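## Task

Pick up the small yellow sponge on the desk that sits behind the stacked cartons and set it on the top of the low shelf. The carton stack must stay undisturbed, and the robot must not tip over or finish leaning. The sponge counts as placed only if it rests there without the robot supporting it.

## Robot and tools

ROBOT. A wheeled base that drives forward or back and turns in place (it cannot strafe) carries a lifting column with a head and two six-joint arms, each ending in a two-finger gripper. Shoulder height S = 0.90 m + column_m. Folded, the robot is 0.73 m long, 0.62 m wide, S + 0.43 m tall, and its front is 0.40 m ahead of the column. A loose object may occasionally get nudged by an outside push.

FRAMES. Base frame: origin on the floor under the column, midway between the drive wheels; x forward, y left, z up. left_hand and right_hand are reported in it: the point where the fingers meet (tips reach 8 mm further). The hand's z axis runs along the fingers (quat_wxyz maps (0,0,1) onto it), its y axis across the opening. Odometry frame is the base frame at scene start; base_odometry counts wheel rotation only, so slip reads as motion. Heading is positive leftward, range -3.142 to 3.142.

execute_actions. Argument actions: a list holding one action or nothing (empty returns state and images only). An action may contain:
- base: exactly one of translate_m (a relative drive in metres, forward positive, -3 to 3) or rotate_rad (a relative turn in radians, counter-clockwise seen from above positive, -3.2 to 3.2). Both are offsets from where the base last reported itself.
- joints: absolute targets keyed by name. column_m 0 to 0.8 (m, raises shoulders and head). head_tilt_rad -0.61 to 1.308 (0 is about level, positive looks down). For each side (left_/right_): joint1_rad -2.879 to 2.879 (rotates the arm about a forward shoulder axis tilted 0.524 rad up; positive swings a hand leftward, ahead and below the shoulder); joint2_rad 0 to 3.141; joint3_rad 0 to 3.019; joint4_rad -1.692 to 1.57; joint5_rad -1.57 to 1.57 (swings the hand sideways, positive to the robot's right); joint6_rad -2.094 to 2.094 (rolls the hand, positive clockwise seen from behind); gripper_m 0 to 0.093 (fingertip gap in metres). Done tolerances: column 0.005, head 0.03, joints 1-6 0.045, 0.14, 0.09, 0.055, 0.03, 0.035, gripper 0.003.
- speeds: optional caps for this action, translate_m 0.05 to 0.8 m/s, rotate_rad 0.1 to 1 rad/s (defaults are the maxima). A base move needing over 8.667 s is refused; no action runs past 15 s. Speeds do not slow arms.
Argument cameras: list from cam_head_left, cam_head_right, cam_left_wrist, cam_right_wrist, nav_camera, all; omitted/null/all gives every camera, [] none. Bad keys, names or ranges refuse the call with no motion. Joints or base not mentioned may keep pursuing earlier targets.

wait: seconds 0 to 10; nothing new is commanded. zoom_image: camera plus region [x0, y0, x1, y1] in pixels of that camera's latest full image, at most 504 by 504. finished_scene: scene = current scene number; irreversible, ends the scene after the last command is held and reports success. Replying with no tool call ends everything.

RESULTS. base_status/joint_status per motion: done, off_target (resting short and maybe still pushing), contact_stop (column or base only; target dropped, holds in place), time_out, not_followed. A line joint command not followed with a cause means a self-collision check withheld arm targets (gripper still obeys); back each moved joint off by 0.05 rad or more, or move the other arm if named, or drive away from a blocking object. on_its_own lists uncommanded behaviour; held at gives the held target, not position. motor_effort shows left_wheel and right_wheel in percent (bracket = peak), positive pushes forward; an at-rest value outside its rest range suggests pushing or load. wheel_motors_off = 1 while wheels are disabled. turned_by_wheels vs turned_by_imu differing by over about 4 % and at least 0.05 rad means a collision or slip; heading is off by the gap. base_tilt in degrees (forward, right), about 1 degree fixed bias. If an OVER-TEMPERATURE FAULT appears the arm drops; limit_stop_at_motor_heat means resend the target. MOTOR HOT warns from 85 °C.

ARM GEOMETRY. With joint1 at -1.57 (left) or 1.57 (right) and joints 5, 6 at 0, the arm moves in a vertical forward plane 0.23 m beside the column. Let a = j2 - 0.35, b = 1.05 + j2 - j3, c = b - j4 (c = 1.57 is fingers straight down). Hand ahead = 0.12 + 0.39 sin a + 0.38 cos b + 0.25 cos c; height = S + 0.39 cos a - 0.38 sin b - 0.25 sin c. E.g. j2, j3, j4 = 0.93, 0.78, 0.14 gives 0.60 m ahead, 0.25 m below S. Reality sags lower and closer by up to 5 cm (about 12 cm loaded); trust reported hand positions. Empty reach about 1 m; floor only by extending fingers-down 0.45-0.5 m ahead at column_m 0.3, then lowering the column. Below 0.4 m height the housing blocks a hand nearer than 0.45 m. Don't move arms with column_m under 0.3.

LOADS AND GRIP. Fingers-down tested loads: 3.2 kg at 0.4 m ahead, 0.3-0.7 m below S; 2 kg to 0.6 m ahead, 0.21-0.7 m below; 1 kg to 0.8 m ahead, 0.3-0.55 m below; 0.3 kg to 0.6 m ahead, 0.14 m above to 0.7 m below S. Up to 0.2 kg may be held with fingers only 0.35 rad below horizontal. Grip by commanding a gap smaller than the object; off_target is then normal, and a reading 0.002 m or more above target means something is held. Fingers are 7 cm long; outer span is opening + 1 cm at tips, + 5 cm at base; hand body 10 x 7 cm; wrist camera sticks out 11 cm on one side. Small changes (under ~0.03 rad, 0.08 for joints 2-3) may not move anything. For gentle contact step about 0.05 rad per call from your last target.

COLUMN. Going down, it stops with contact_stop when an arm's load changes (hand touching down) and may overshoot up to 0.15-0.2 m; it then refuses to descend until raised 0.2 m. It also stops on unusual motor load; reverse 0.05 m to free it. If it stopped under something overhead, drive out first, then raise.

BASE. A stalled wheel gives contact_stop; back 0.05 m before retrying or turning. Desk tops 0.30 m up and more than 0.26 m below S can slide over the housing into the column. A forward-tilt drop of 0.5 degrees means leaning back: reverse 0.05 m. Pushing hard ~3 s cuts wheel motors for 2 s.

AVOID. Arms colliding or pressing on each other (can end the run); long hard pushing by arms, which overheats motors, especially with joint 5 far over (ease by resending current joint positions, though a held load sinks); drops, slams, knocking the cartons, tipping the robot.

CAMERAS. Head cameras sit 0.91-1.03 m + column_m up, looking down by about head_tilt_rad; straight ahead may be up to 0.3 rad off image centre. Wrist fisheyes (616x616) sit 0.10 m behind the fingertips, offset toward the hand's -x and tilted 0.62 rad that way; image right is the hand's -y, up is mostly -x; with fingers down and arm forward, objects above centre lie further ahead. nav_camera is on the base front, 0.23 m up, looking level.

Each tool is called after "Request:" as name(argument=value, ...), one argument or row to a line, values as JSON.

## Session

Request:
execute_actions(
  actions=[],
)

Scene clock: 0.00 s.
base_odometry: x=+0.000 y=+0.000 heading=+0.000 (m, m, rad; odometry frame)
turned_by_wheels: +0.000 (rad since the last result)
turned_by_imu: +0.000 (rad since the last result)
base_tilt: forward=+0.2 right=+0.3 (deg)
base_status: not commanded
joint_positions: column_m=+0.551 head_tilt_rad=+0.893 left_joint1_rad=-1.587 left_joint2_rad=+0.896 left_joint3_rad=+0.392 left_joint4_rad=-0.939 left_joint5_rad=+0.030 left_joint6_rad=-0.051 left_gripper_m=+0.094 right_joint1_rad=+1.583 right_joint2_rad=+0.844 right_joint3_rad=+0.428 right_joint4_rad=-0.917 right_joint5_rad=+0.010 right_joint6_rad=+0.068 right_gripper_m=+0.095
joint_status: not commanded
wheel_motors_off: 0
motor_effort: left_wheel=+2 right_wheel=+3 (%)
left_hand: x=+0.1368 y=+0.2162 z=+1.2510 quat_wxyz=(+0.444, +0.022, -0.896, +0.006) (m; base frame)
right_hand: x=+0.1708 y=-0.2244 z=+1.2424 quat_wxyz=(+0.393, -0.024, -0.919, +0.014) (m; base frame)
pictures: cam_head_left, cam_head_right, cam_left_wrist, cam_right_wrist, nav_camera
Images, in order (width x height): cam_head_left 896x504, cam_head_right 896x504, cam_left_wrist 616x616, cam_right_wrist 616x616, nav_camera 896x504.

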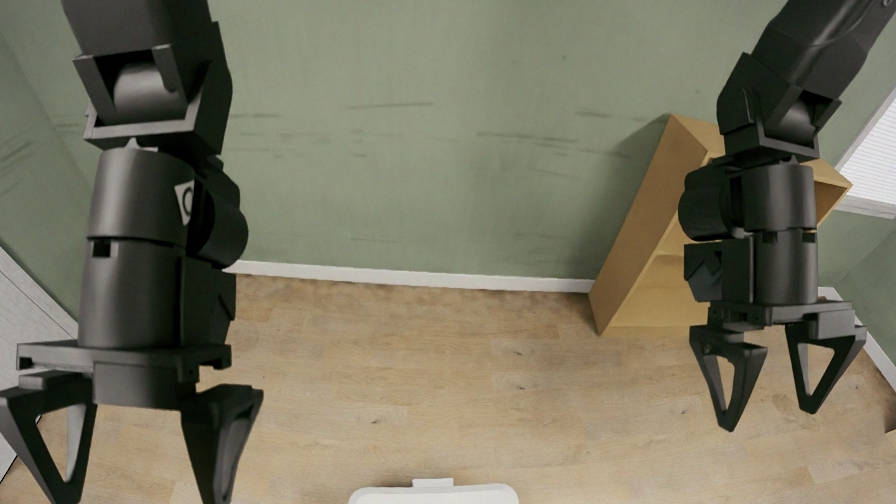

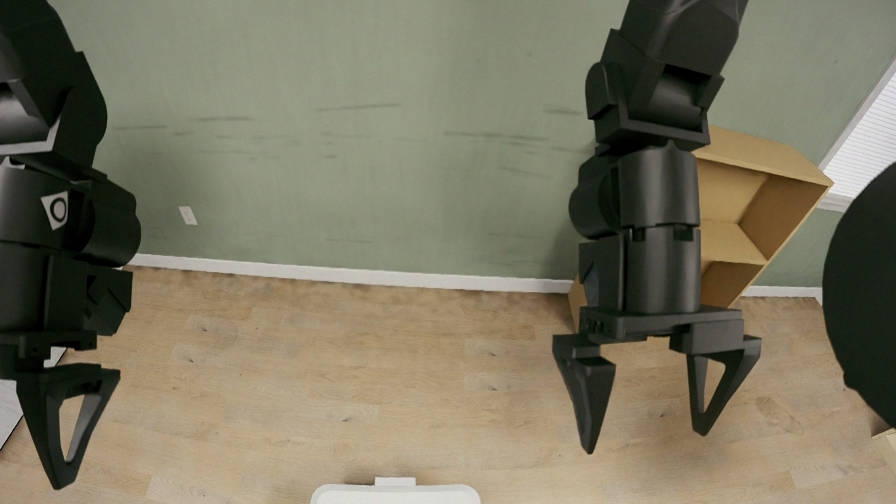

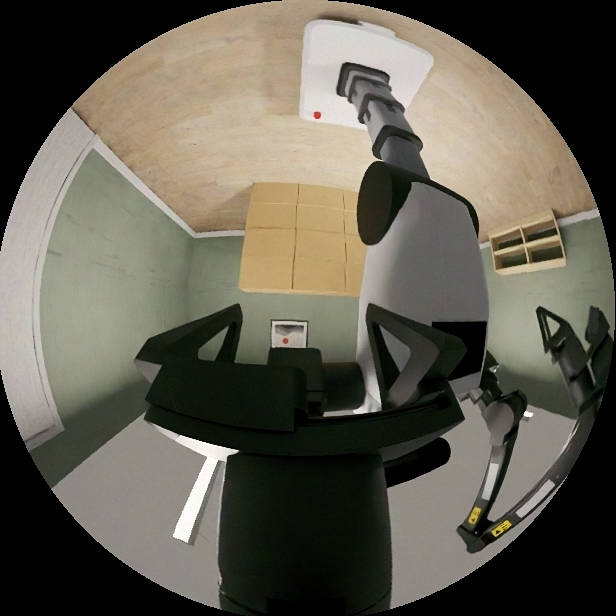

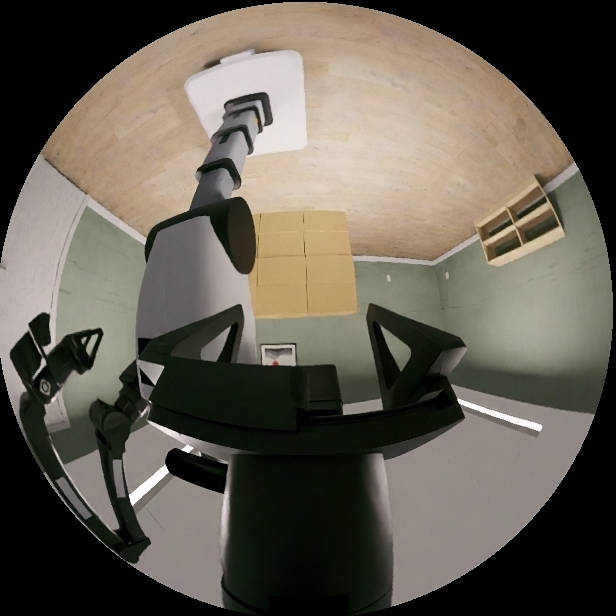

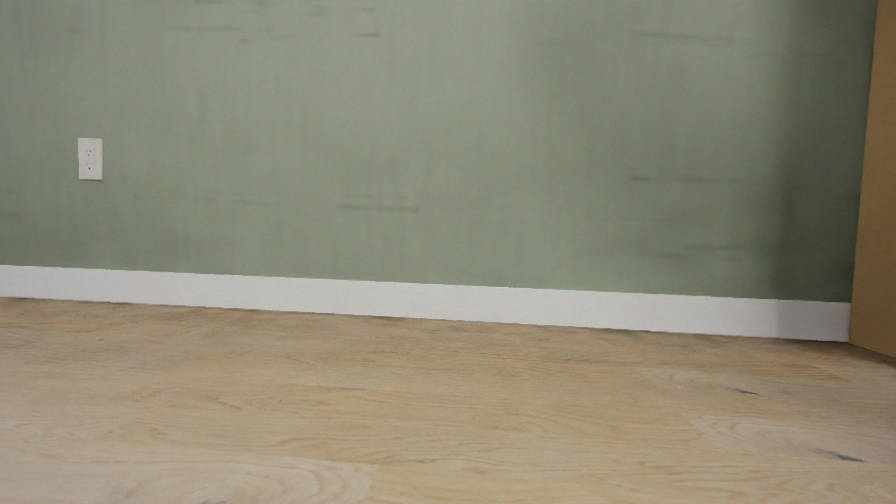

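Request:
execute_actions(
  actions=[
    {"base":{"rotate_rad":0.85},"joints":{"column_m":0.45,"head_tilt_rad":0.6}},
  ],
  cameras=["cam_left_wrist","cam_right_wrist"],
)

Scene clock: 2.77 s.
base_odometry: x=+0.000 y=+0.000 heading=+0.849 (m, m, rad; odometry frame)
turned_by_wheels: +0.849 (rad since the last result)
turned_by_imu: +0.844 (rad since the last result)
base_tilt: forward=+0.2 right=+0.3 (deg)
base_status: done
joint_positions: column_m=+0.450 head_tilt_rad=+0.618 left_joint1_rad=-1.587 left_joint2_rad=+0.896 left_joint3_rad=+0.392 left_joint4_rad=-0.939 left_joint5_rad=+0.030 left_joint6_rad=-0.051 left_gripper_m=+0.094 right_joint1_rad=+1.583 right_joint2_rad=+0.844 right_joint3_rad=+0.428 right_joint4_rad=-0.917 right_joint5_rad=+0.010 right_joint6_rad=+0.068 right_gripper_m=+0.095
joint_status: all done
wheel_motors_off: 0
motor_effort: left_wheel=-4(42) right_wheel=+5(43) (%)
left_hand: x=+0.1368 y=+0.2162 z=+1.1497 quat_wxyz=(+0.444, +0.022, -0.896, +0.006) (m; base frame)
right_hand: x=+0.1708 y=-0.2244 z=+1.1411 quat_wxyz=(+0.393, -0.024, -0.919, +0.014) (m; base frame)
pictures: cam_left_wrist, cam_right_wrist
Images, in order (width x height): cam_left_wrist 616x616, cam_right_wrist 616x616.

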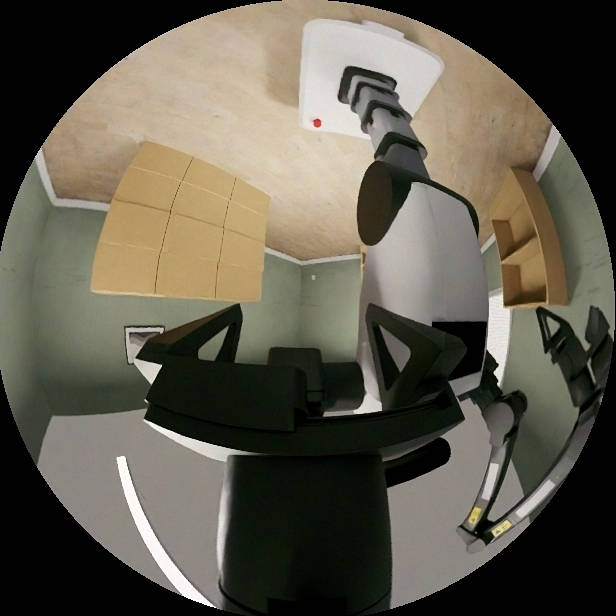

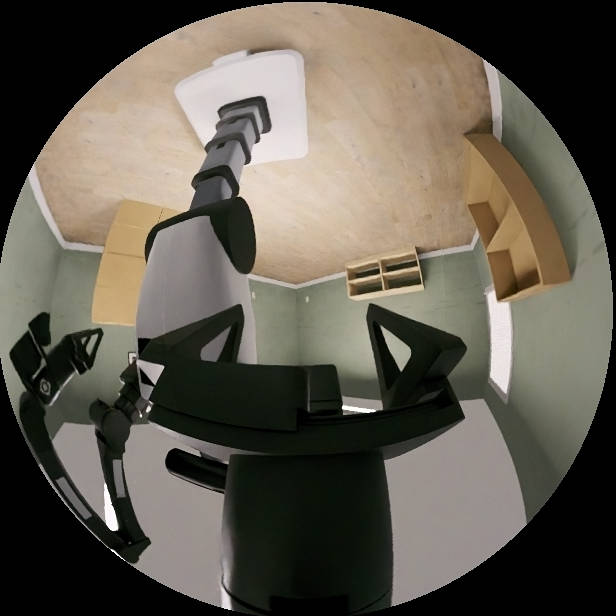

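Request:
execute_actions(
  actions=[
    {"base":{"translate_m":-2.3}},
  ],
  cameras=["cam_left_wrist"],
)

Request:
execute_actions(
  actions=[
    {"base":{"rotate_rad":1.05},"joints":{"left_joint1_rad":-1.62,"left_joint2_rad":1.35,"left_joint3_rad":1.55,"left_joint4_rad":-0.72,"left_joint5_rad":0}},
  ],
  cameras=["cam_head_left","cam_head_right","nav_camera"],
)

Scene clock: 8.17 s.
base_odometry: x=-1.519 y=-1.727 heading=+0.849 (m, m, rad; odometry frame)
turned_by_wheels: +0.000 (rad since the last result)
turned_by_imu: +0.008 (rad since the last result)
base_tilt: forward=+0.2 right=+0.3 (deg)
base_status: done
joint_positions: column_m=+0.450 head_tilt_rad=+0.617 left_joint1_rad=-1.587 left_joint2_rad=+0.896 left_joint3_rad=+0.391 left_joint4_rad=-0.939 left_joint5_rad=+0.030 left_joint6_rad=-0.051 left_gripper_m=+0.094 right_joint1_rad=+1.583 right_joint2_rad=+0.844 right_joint3_rad=+0.427 right_joint4_rad=-0.917 right_joint5_rad=+0.010 right_joint6_rad=+0.068 right_gripper_m=+0.095
joint_status: not commanded
wheel_motors_off: 0
motor_effort: left_wheel=+1(51) right_wheel=+0(46) (%)
left_hand: x=+0.1362 y=+0.2162 z=+1.1499 quat_wxyz=(+0.445, +0.022, -0.895, +0.006) (m; base frame)
right_hand: x=+0.1701 y=-0.2244 z=+1.1413 quat_wxyz=(+0.394, -0.024, -0.919, +0.014) (m; base frame)
pictures: cam_left_wrist
Images, in order (width x height): cam_left_wrist 616x616.

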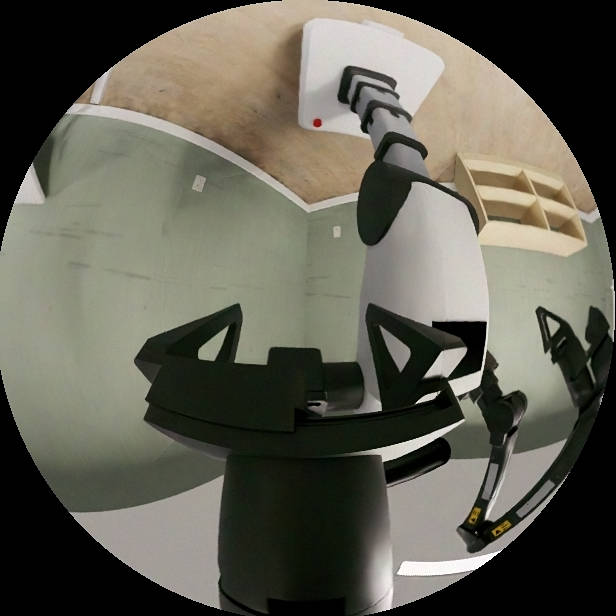

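Scene clock: 10.77 s.
base_odometry: x=-1.519 y=-1.727 heading=+1.898 (m, m, rad; odometry frame)
turned_by_wheels: +1.049 (rad since the last result)
turned_by_imu: +1.040 (rad since the last result)
base_tilt: forward=+0.2 right=+0.3 (deg)
base_status: done
joint_positions: column_m=+0.450 head_tilt_rad=+0.617 left_joint1_rad=-1.623 left_joint2_rad=+1.350 left_joint3_rad=+1.533 left_joint4_rad=-0.719 left_joint5_rad=+0.001 left_joint6_rad=-0.051 left_gripper_m=+0.094 right_joint1_rad=+1.583 right_joint2_rad=+0.844 right_joint3_rad=+0.427 right_joint4_rad=-0.917 right_joint5_rad=+0.010 right_joint6_rad=+0.068 right_gripper_m=+0.095
joint_status: all done
wheel_motors_off: 0
motor_effort: left_wheel=-4(43) right_wheel=+4(50) (%)
left_hand: x=+0.6933 y=+0.1933 z=+1.0236 quat_wxyz=(+0.006, +0.012, -1.000, +0.023) (m; base frame)
right_hand: x=+0.1701 y=-0.2244 z=+1.1413 quat_wxyz=(+0.394, -0.024, -0.919, +0.014) (m; base frame)
pictures: cam_head_left, cam_head_right, nav_camera
Images, in order (width x height): cam_head_left 896x504, cam_head_right 896x504, nav_camera 896x504.

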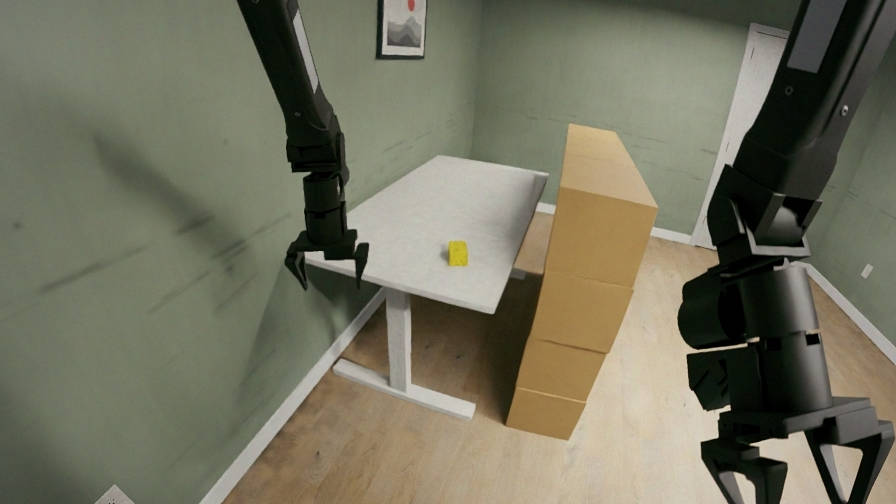

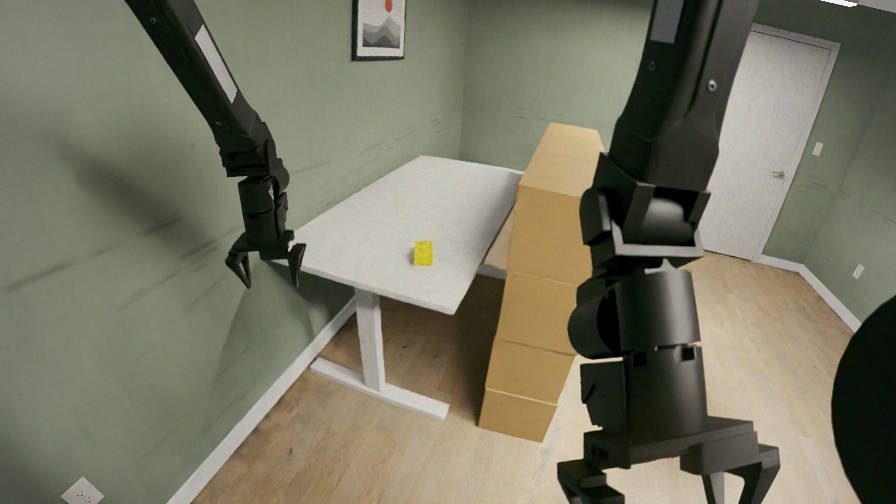

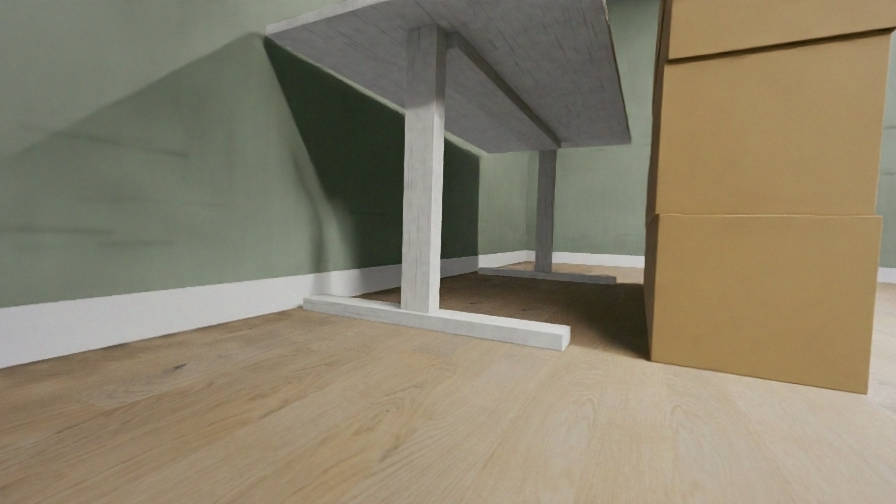

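Request:
execute_actions(
  actions=[
    {"base":{"rotate_rad":-0.22},"joints":{"column_m":0.36,"left_joint2_rad":1.65,"left_joint3_rad":2.15,"left_joint4_rad":-0.99,"left_joint6_rad":-0.15}},
  ],
  cameras=[],
)

Request:
execute_actions(
  actions=[
    {"base":{"translate_m":0.4},"joints":{"head_tilt_rad":0.8}},
  ],
  cameras=["cam_head_left","cam_left_wrist"],
)

Scene clock: 13.13 s.
base_odometry: x=-1.519 y=-1.727 heading=+1.679 (m, m, rad; odometry frame)
turned_by_wheels: -0.219 (rad since the last result)
turned_by_imu: -0.218 (rad since the last result)
base_tilt: forward=+0.2 right=+0.3 (deg)
base_status: done
joint_positions: column_m=+0.360 head_tilt_rad=+0.617 left_joint1_rad=-1.623 left_joint2_rad=+1.650 left_joint3_rad=+2.115 left_joint4_rad=-0.982 left_joint5_rad=+0.001 left_joint6_rad=-0.144 left_gripper_m=+0.094 right_joint1_rad=+1.583 right_joint2_rad=+0.844 right_joint3_rad=+0.427 right_joint4_rad=-0.917 right_joint5_rad=+0.010 right_joint6_rad=+0.068 right_gripper_m=+0.095
joint_status: all done
wheel_motors_off: 0
motor_effort: left_wheel=+6(25) right_wheel=-5(24) (%)
left_hand: x=+0.8152 y=+0.1890 z=+0.9087 quat_wxyz=(-0.002, +0.059, -0.998, +0.024) (m; base frame)
right_hand: x=+0.1701 y=-0.2244 z=+1.0513 quat_wxyz=(+0.394, -0.024, -0.919, +0.014) (m; base frame)
pictures: none
No camera images: the call's "cameras" was empty. Leave "cameras" out to get every camera's image.

Scene clock: 15.40 s.
base_odometry: x=-1.563 y=-1.329 heading=+1.681 (m, m, rad; odometry frame)
turned_by_wheels: +0.002 (rad since the last result)
turned_by_imu: +0.001 (rad since the last result)
base_tilt: forward=+0.2 right=+0.4 (deg)
base_status: done
joint_positions: column_m=+0.360 head_tilt_rad=+0.802 left_joint1_rad=-1.623 left_joint2_rad=+1.650 left_joint3_rad=+2.116 left_joint4_rad=-0.983 left_joint5_rad=+0.001 left_joint6_rad=-0.144 left_gripper_m=+0.094 right_joint1_rad=+1.583 right_joint2_rad=+0.844 right_joint3_rad=+0.430 right_joint4_rad=-0.917 right_joint5_rad=+0.010 right_joint6_rad=+0.068 right_gripper_m=+0.095
joint_status: all done
wheel_motors_off: 0
motor_effort: left_wheel=+0(61) right_wheel=+0(48) (%)
left_hand: x=+0.8151 y=+0.1890 z=+0.9088 quat_wxyz=(-0.001, +0.059, -0.998, +0.023) (m; base frame)
right_hand: x=+0.1720 y=-0.2244 z=+1.0508 quat_wxyz=(+0.392, -0.024, -0.919, +0.014) (m; base frame)
pictures: cam_head_left, cam_left_wrist
Images, in order (width x height): cam_head_left 896x504, cam_left_wrist 616x616.

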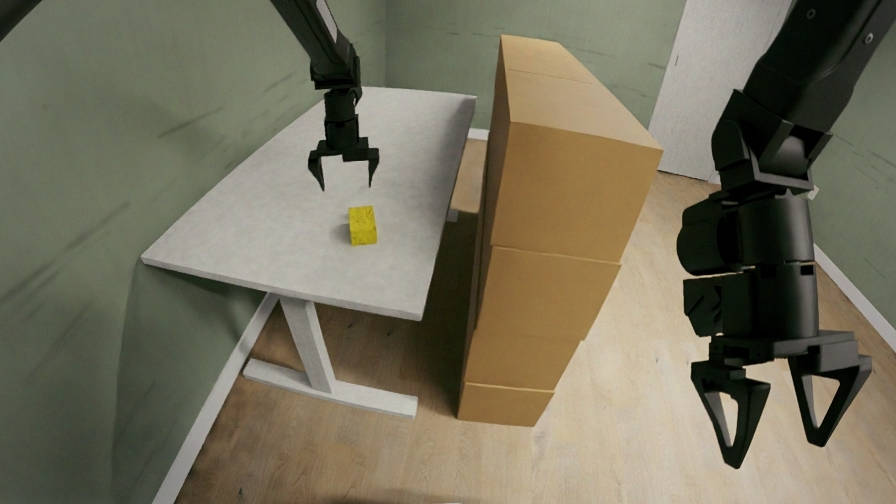

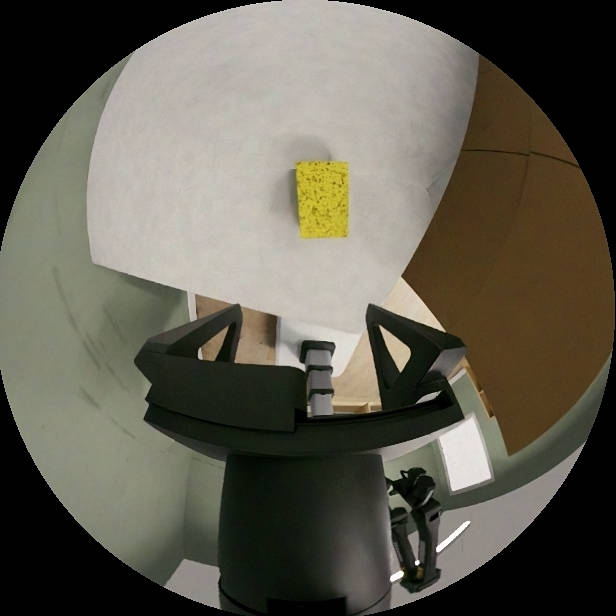

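Request:
execute_actions(
  actions=[
    {"base":{"translate_m":0.068},"joints":{"column_m":0.27,"left_joint1_rad":-1.655,"left_joint6_rad":-0.2}},
  ],
  cameras=["cam_head_left","cam_left_wrist"],
)

Scene clock: 17.43 s.
base_odometry: x=-1.570 y=-1.261 heading=+1.682 (m, m, rad; odometry frame)
turned_by_wheels: +0.001 (rad since the last result)
turned_by_imu: +0.001 (rad since the last result)
base_tilt: forward=+0.2 right=+0.4 (deg)
base_status: done
joint_positions: column_m=+0.270 head_tilt_rad=+0.803 left_joint1_rad=-1.646 left_joint2_rad=+1.650 left_joint3_rad=+2.116 left_joint4_rad=-0.984 left_joint5_rad=+0.001 left_joint6_rad=-0.192 left_gripper_m=+0.094 right_joint1_rad=+1.583 right_joint2_rad=+0.843 right_joint3_rad=+0.431 right_joint4_rad=-0.917 right_joint5_rad=+0.010 right_joint6_rad=+0.068 right_gripper_m=+0.095
joint_status: all done
wheel_motors_off: 0
motor_effort: left_wheel=+2(34) right_wheel=-2(35) (%)
left_hand: x=+0.8143 y=+0.1739 z=+0.8196 quat_wxyz=(+0.001, +0.077, -0.996, +0.033) (m; base frame)
right_hand: x=+0.1722 y=-0.2244 z=+0.9608 quat_wxyz=(+0.392, -0.024, -0.919, +0.014) (m; base frame)
pictures: cam_head_left, cam_left_wrist
Images, in order (width x height): cam_head_left 896x504, cam_left_wrist 616x616.

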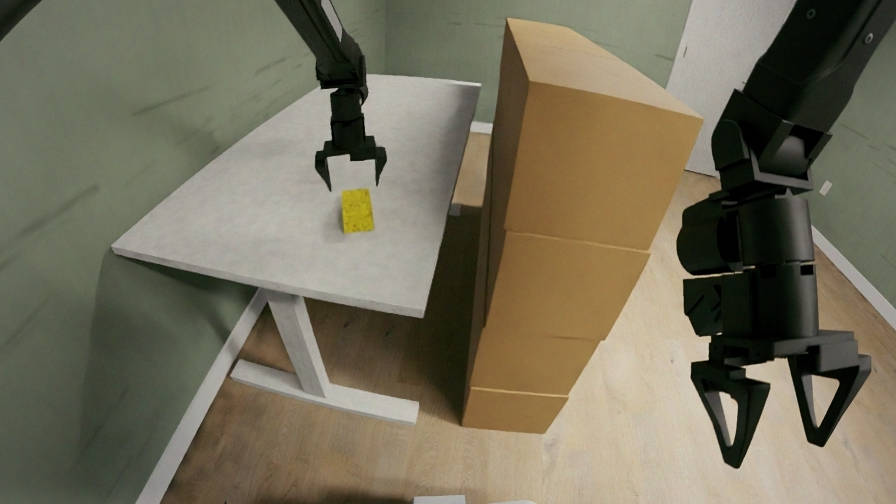

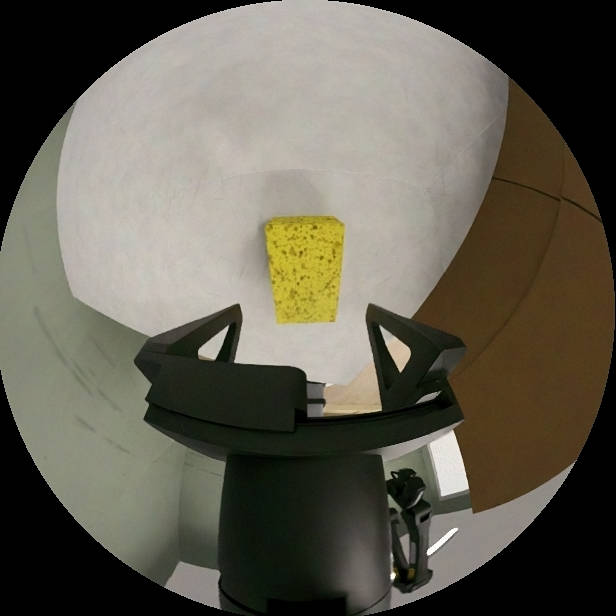

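Request:
execute_actions(
  actions=[
    {"joints":{"column_m":0.203}},
  ],
  cameras=["cam_head_left","cam_left_wrist"],
)

Request:
execute_actions(
  actions=[
    {"joints":{"left_gripper_m":0.04}},
  ],
  cameras=["cam_head_left","cam_left_wrist","cam_right_wrist"],
)

Scene clock: 19.17 s.
base_odometry: x=-1.570 y=-1.261 heading=+1.682 (m, m, rad; odometry frame)
turned_by_wheels: +0.000 (rad since the last result)
turned_by_imu: +0.000 (rad since the last result)
base_tilt: forward=+0.2 right=+0.4 (deg)
base_status: not commanded
joint_positions: column_m=+0.203 head_tilt_rad=+0.803 left_joint1_rad=-1.646 left_joint2_rad=+1.650 left_joint3_rad=+2.116 left_joint4_rad=-0.984 left_joint5_rad=+0.001 left_joint6_rad=-0.192 left_gripper_m=+0.094 right_joint1_rad=+1.583 right_joint2_rad=+0.843 right_joint3_rad=+0.431 right_joint4_rad=-0.917 right_joint5_rad=+0.010 right_joint6_rad=+0.068 right_gripper_m=+0.095
joint_status: all done
wheel_motors_off: 0
motor_effort: left_wheel=+2(2) right_wheel=-2(2) (%)
left_hand: x=+0.8143 y=+0.1739 z=+0.7526 quat_wxyz=(+0.001, +0.077, -0.996, +0.033) (m; base frame)
right_hand: x=+0.1722 y=-0.2244 z=+0.8938 quat_wxyz=(+0.392, -0.024, -0.919, +0.014) (m; base frame)
pictures: cam_head_left, cam_left_wrist
Images, in order (width x height): cam_head_left 896x504, cam_left_wrist 616x616.

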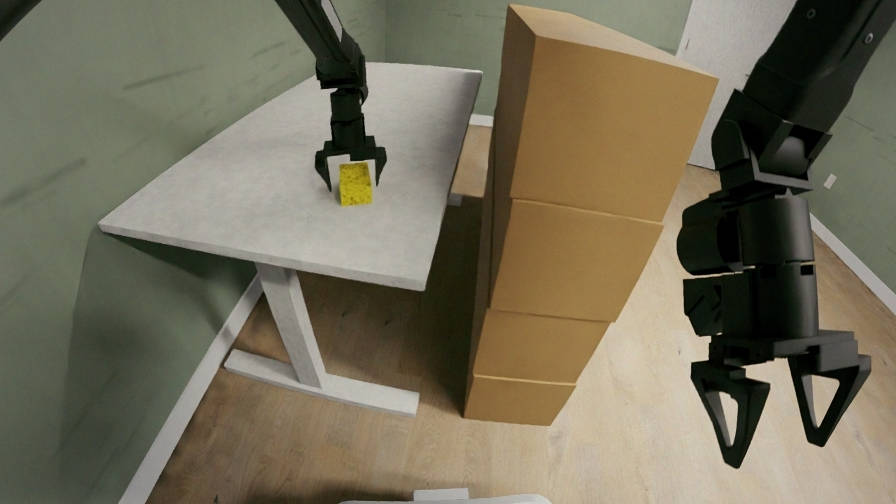

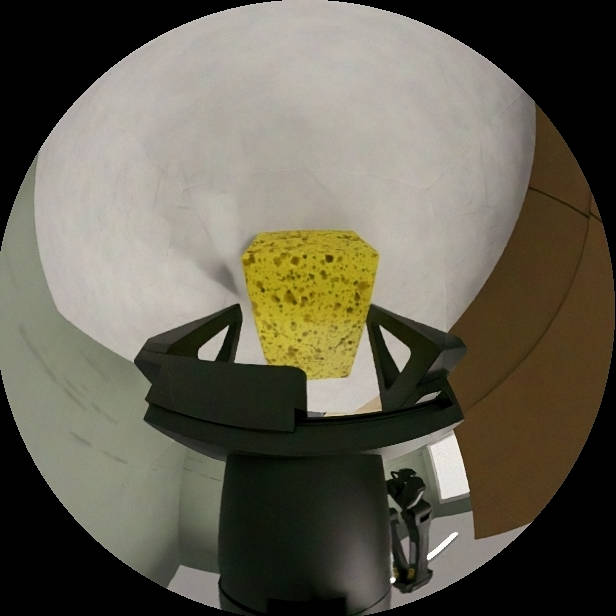

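Scene clock: 19.77 s.
base_odometry: x=-1.570 y=-1.261 heading=+1.682 (m, m, rad; odometry frame)
turned_by_wheels: +0.000 (rad since the last result)
turned_by_imu: +0.000 (rad since the last result)
base_tilt: forward=+0.2 right=+0.3 (deg)
base_status: not commanded
joint_positions: column_m=+0.203 head_tilt_rad=+0.803 left_joint1_rad=-1.646 left_joint2_rad=+1.650 left_joint3_rad=+2.116 left_joint4_rad=-0.984 left_joint5_rad=+0.001 left_joint6_rad=-0.192 left_gripper_m=+0.059 right_joint1_rad=+1.583 right_joint2_rad=+0.843 right_joint3_rad=+0.431 right_joint4_rad=-0.917 right_joint5_rad=+0.010 right_joint6_rad=+0.068 right_gripper_m=+0.095
joint_status: left_gripper_m off_target (ended at +0.059, target +0.040)
wheel_motors_off: 0
motor_effort: left_wheel=+2(2) right_wheel=-2(2) (%)
left_hand: x=+0.8143 y=+0.1739 z=+0.7526 quat_wxyz=(+0.001, +0.077, -0.996, +0.033) (m; base frame)
right_hand: x=+0.1722 y=-0.2244 z=+0.8938 quat_wxyz=(+0.392, -0.024, -0.919, +0.014) (m; base frame)
pictures: cam_head_left, cam_left_wrist, cam_right_wrist
Images, in order (width x height): cam_head_left 896x504, cam_left_wrist 616x616, cam_right_wrist 616x616.

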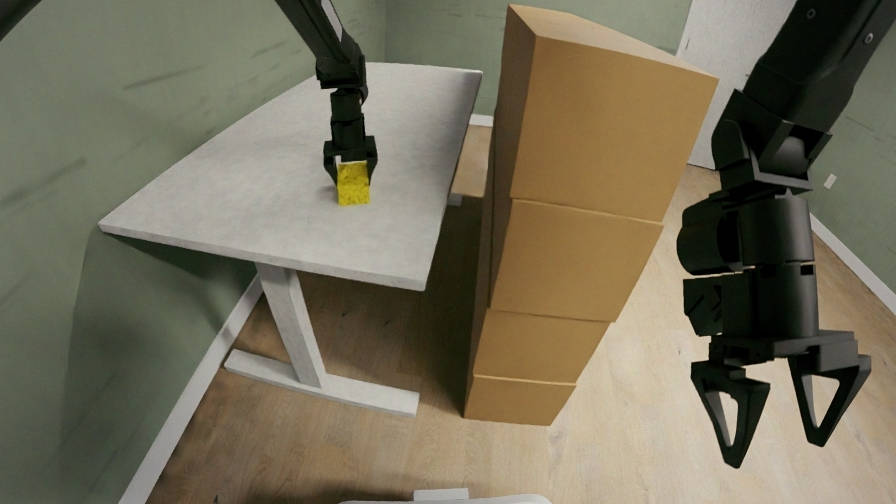

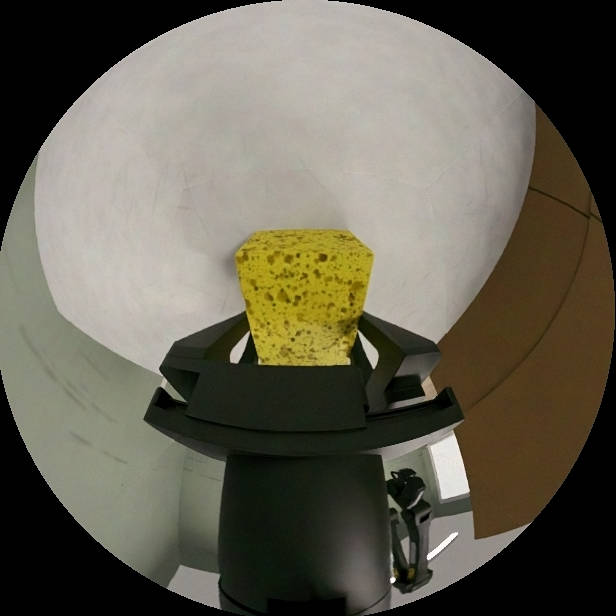

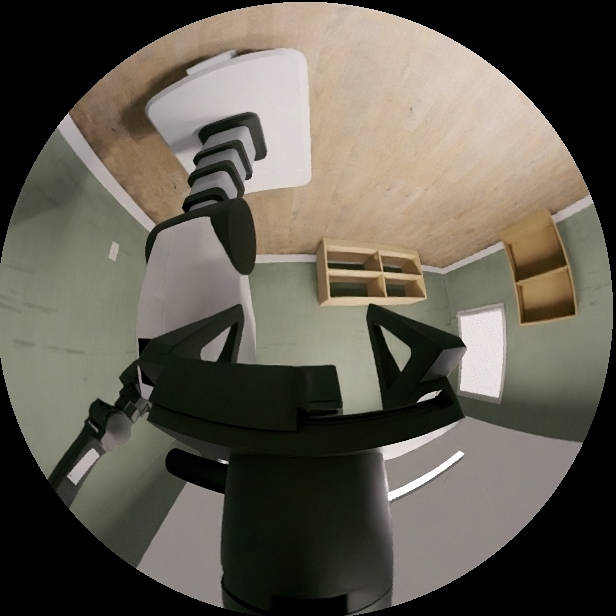

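Request:
execute_actions(
  actions=[
    {"joints":{"column_m":0.24}},
  ],
  cameras=[],
)

Request:
execute_actions(
  actions=[
    {"base":{"translate_m":-0.7}},
  ],
  cameras=["cam_right_wrist"],
)

Request:
execute_actions(
  actions=[
    {"base":{"rotate_rad":-2.5},"joints":{"head_tilt_rad":0.6,"column_m":0.18}},
  ],
  cameras=["cam_head_left","cam_left_wrist","nav_camera"],
)

Scene clock: 21.43 s.
base_odometry: x=-1.570 y=-1.261 heading=+1.682 (m, m, rad; odometry frame)
turned_by_wheels: +0.000 (rad since the last result)
turned_by_imu: +0.000 (rad since the last result)
base_tilt: forward=+0.2 right=+0.3 (deg)
base_status: not commanded
joint_positions: column_m=+0.240 head_tilt_rad=+0.803 left_joint1_rad=-1.646 left_joint2_rad=+1.650 left_joint3_rad=+2.116 left_joint4_rad=-0.984 left_joint5_rad=+0.001 left_joint6_rad=-0.192 left_gripper_m=+0.059 right_joint1_rad=+1.583 right_joint2_rad=+0.843 right_joint3_rad=+0.431 right_joint4_rad=-0.917 right_joint5_rad=+0.010 right_joint6_rad=+0.068 right_gripper_m=+0.095
joint_status: all done
wheel_motors_off: 0
motor_effort: left_wheel=+3(3) right_wheel=-3(3) (%)
left_hand: x=+0.8143 y=+0.1739 z=+0.7895 quat_wxyz=(+0.001, +0.077, -0.996, +0.033) (m; base frame)
right_hand: x=+0.1722 y=-0.2244 z=+0.9306 quat_wxyz=(+0.392, -0.024, -0.919, +0.014) (m; base frame)
pictures: none
No camera images: the call's "cameras" was empty. Leave "cameras" out to get every camera's image.

Scene clock: 24.30 s.
base_odometry: x=-1.492 y=-1.957 heading=+1.684 (m, m, rad; odometry frame)
turned_by_wheels: +0.002 (rad since the last result)
turned_by_imu: +0.005 (rad since the last result)
base_tilt: forward=+0.2 right=+0.4 (deg)
base_status: done
joint_positions: column_m=+0.240 head_tilt_rad=+0.803 left_joint1_rad=-1.646 left_joint2_rad=+1.650 left_joint3_rad=+2.116 left_joint4_rad=-0.985 left_joint5_rad=+0.001 left_joint6_rad=-0.192 left_gripper_m=+0.059 right_joint1_rad=+1.583 right_joint2_rad=+0.843 right_joint3_rad=+0.426 right_joint4_rad=-0.917 right_joint5_rad=+0.010 right_joint6_rad=+0.068 right_gripper_m=+0.095
joint_status: not commanded
wheel_motors_off: 0
motor_effort: left_wheel=+0(51) right_wheel=+0(54) (%)
left_hand: x=+0.8142 y=+0.1737 z=+0.7895 quat_wxyz=(+0.001, +0.077, -0.996, +0.033) (m; base frame)
right_hand: x=+0.1699 y=-0.2244 z=+0.9312 quat_wxyz=(+0.394, -0.024, -0.919, +0.014) (m; base frame)
pictures: cam_right_wrist
Images, in order (width x height): cam_right_wrist 616x616.

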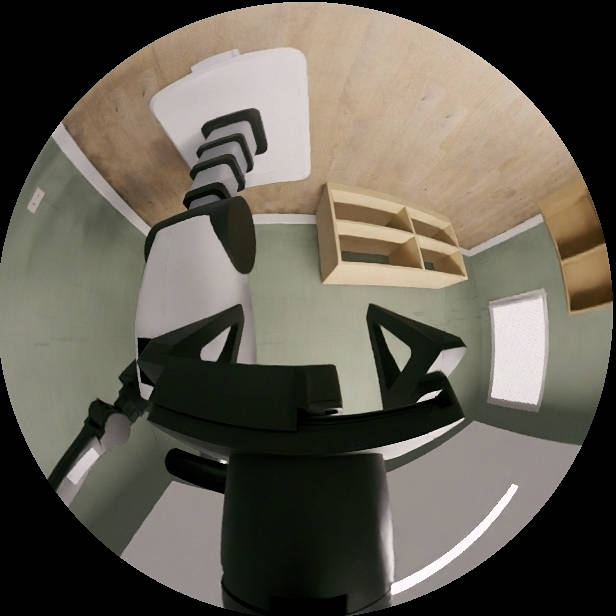

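Scene clock: 28.30 s.
base_odometry: x=-1.492 y=-1.957 heading=-0.815 (m, m, rad; odometry frame)
turned_by_wheels: -2.499 (rad since the last result)
turned_by_imu: -2.485 (rad since the last result)
base_tilt: forward=+0.3 right=+0.3 (deg)
base_status: done
joint_positions: column_m=+0.180 head_tilt_rad=+0.618 left_joint1_rad=-1.653 left_joint2_rad=+1.650 left_joint3_rad=+2.116 left_joint4_rad=-0.985 left_joint5_rad=+0.001 left_joint6_rad=-0.192 left_gripper_m=+0.059 right_joint1_rad=+1.583 right_joint2_rad=+0.843 right_joint3_rad=+0.427 right_joint4_rad=-0.917 right_joint5_rad=+0.010 right_joint6_rad=+0.068 right_gripper_m=+0.095
joint_status: all done
wheel_motors_off: 0
motor_effort: left_wheel=+4(53) right_wheel=-4(46) (%)
left_hand: x=+0.8140 y=+0.1691 z=+0.7300 quat_wxyz=(+0.001, +0.076, -0.996, +0.036) (m; base frame)
right_hand: x=+0.1701 y=-0.2244 z=+0.8713 quat_wxyz=(+0.394, -0.024, -0.919, +0.014) (m; base frame)
pictures: cam_head_left, cam_left_wrist, nav_camera
Images, in order (width x height): cam_head_left 896x504, cam_left_wrist 616x616, nav_camera 896x504.

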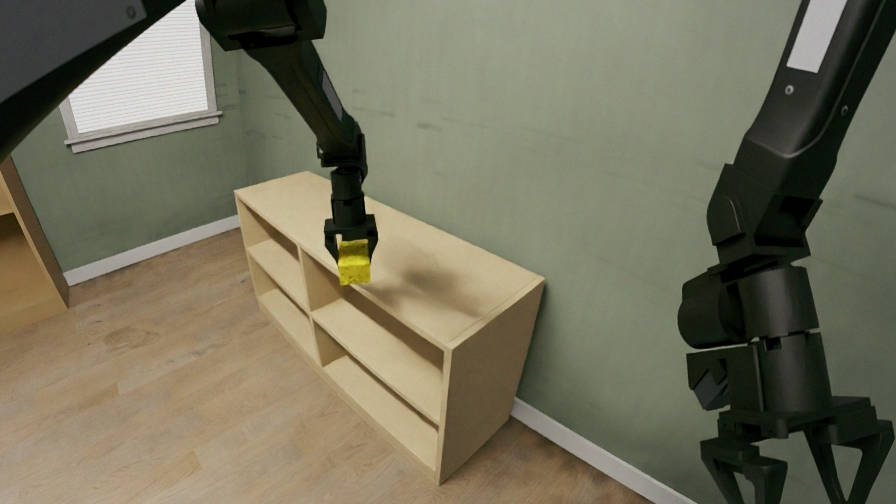

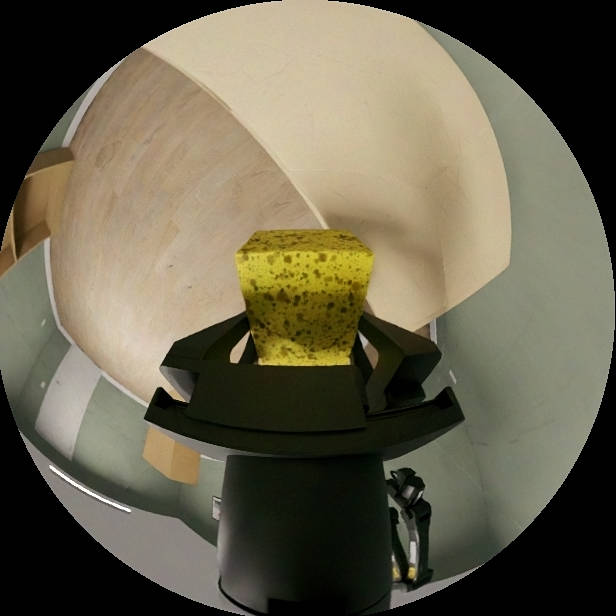

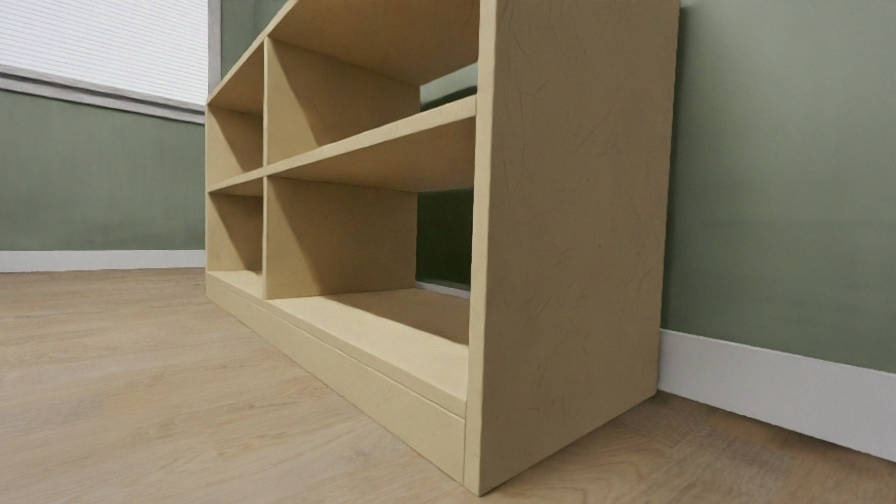

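Request:
execute_actions(
  actions=[
    {"base":{"translate_m":0.24},"joints":{"column_m":0.14,"left_joint1_rad":-1.73}},
  ],
  cameras=["cam_head_left","cam_left_wrist"],
)

Request:
execute_actions(
  actions=[
    {"joints":{"column_m":0.1}},
  ],
  cameras=["cam_head_left","cam_left_wrist"],
)

Scene clock: 30.53 s.
base_odometry: x=-1.328 y=-2.132 heading=-0.816 (m, m, rad; odometry frame)
turned_by_wheels: -0.001 (rad since the last result)
turned_by_imu: -0.002 (rad since the last result)
base_tilt: forward=+0.2 right=+0.3 (deg)
base_status: done
joint_positions: column_m=+0.140 head_tilt_rad=+0.617 left_joint1_rad=-1.737 left_joint2_rad=+1.650 left_joint3_rad=+2.116 left_joint4_rad=-0.985 left_joint5_rad=+0.000 left_joint6_rad=-0.193 left_gripper_m=+0.059 right_joint1_rad=+1.583 right_joint2_rad=+0.843 right_joint3_rad=+0.430 right_joint4_rad=-0.917 right_joint5_rad=+0.010 right_joint6_rad=+0.068 right_gripper_m=+0.095
joint_status: all done
wheel_motors_off: 0
motor_effort: left_wheel=-1(52) right_wheel=+1(50) (%)
left_hand: x=+0.8104 y=+0.1131 z=+0.6960 quat_wxyz=(+0.005, +0.055, -0.996, +0.072) (m; base frame)
right_hand: x=+0.1718 y=-0.2244 z=+0.8309 quat_wxyz=(+0.392, -0.024, -0.919, +0.014) (m; base frame)
pictures: cam_head_left, cam_left_wrist
Images, in order (width x height): cam_head_left 896x504, cam_left_wrist 616x616.

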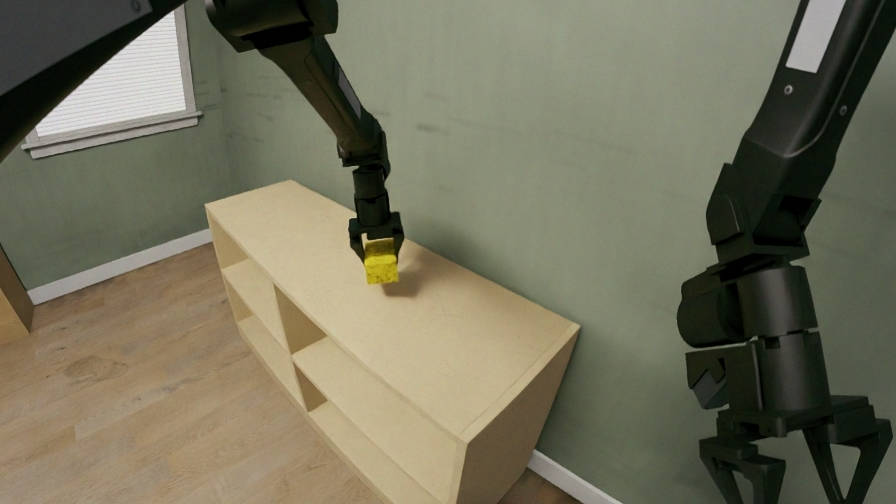

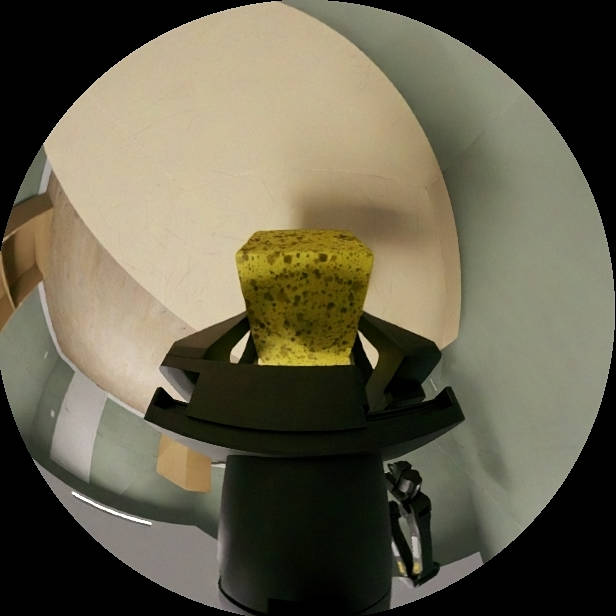

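Scene clock: 31.63 s.
base_odometry: x=-1.328 y=-2.132 heading=-0.816 (m, m, rad; odometry frame)
turned_by_wheels: +0.000 (rad since the last result)
turned_by_imu: +0.000 (rad since the last result)
base_tilt: forward=+0.2 right=+0.4 (deg)
base_status: not commanded
joint_positions: column_m=+0.100 head_tilt_rad=+0.617 left_joint1_rad=-1.737 left_joint2_rad=+1.650 left_joint3_rad=+2.116 left_joint4_rad=-0.985 left_joint5_rad=+0.000 left_joint6_rad=-0.193 left_gripper_m=+0.059 right_joint1_rad=+1.583 right_joint2_rad=+0.843 right_joint3_rad=+0.430 right_joint4_rad=-0.917 right_joint5_rad=+0.010 right_joint6_rad=+0.068 right_gripper_m=+0.095
joint_status: all done
wheel_motors_off: 0
motor_effort: left_wheel=-2(2) right_wheel=+2(2) (%)
left_hand: x=+0.8104 y=+0.1131 z=+0.6560 quat_wxyz=(+0.005, +0.055, -0.996, +0.072) (m; base frame)
right_hand: x=+0.1718 y=-0.2244 z=+0.7909 quat_wxyz=(+0.392, -0.024, -0.919, +0.014) (m; base frame)
pictures: cam_head_left, cam_left_wrist
Images, in order (width x height): cam_head_left 896x504, cam_left_wrist 616x616.

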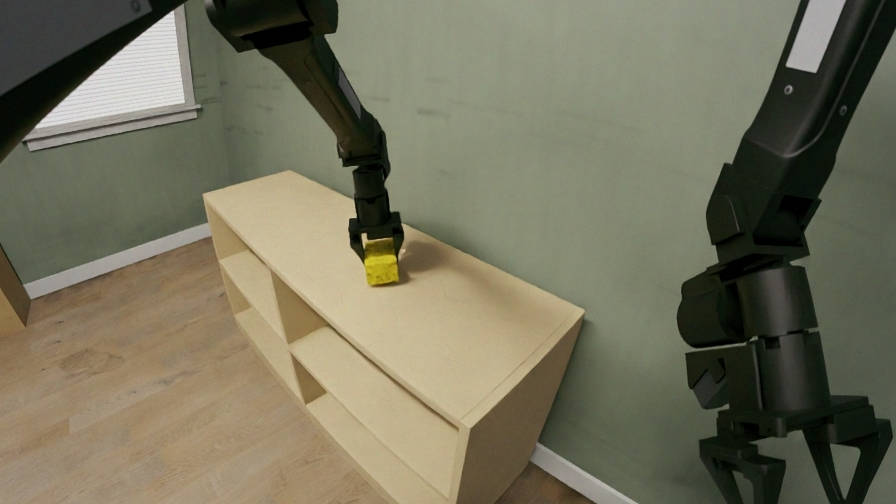

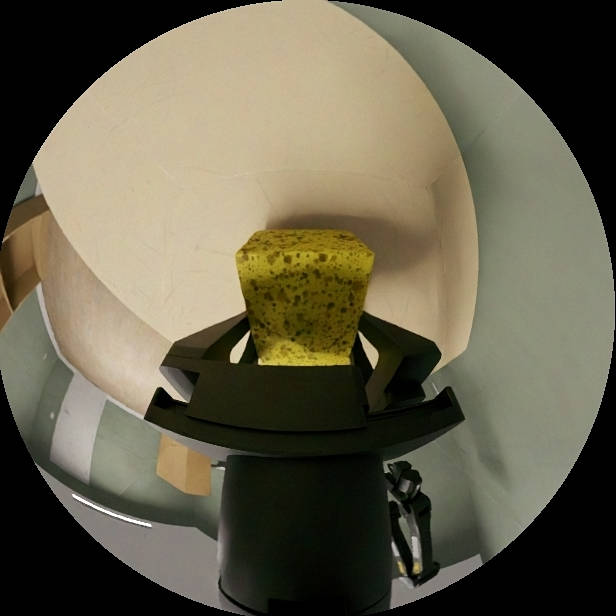

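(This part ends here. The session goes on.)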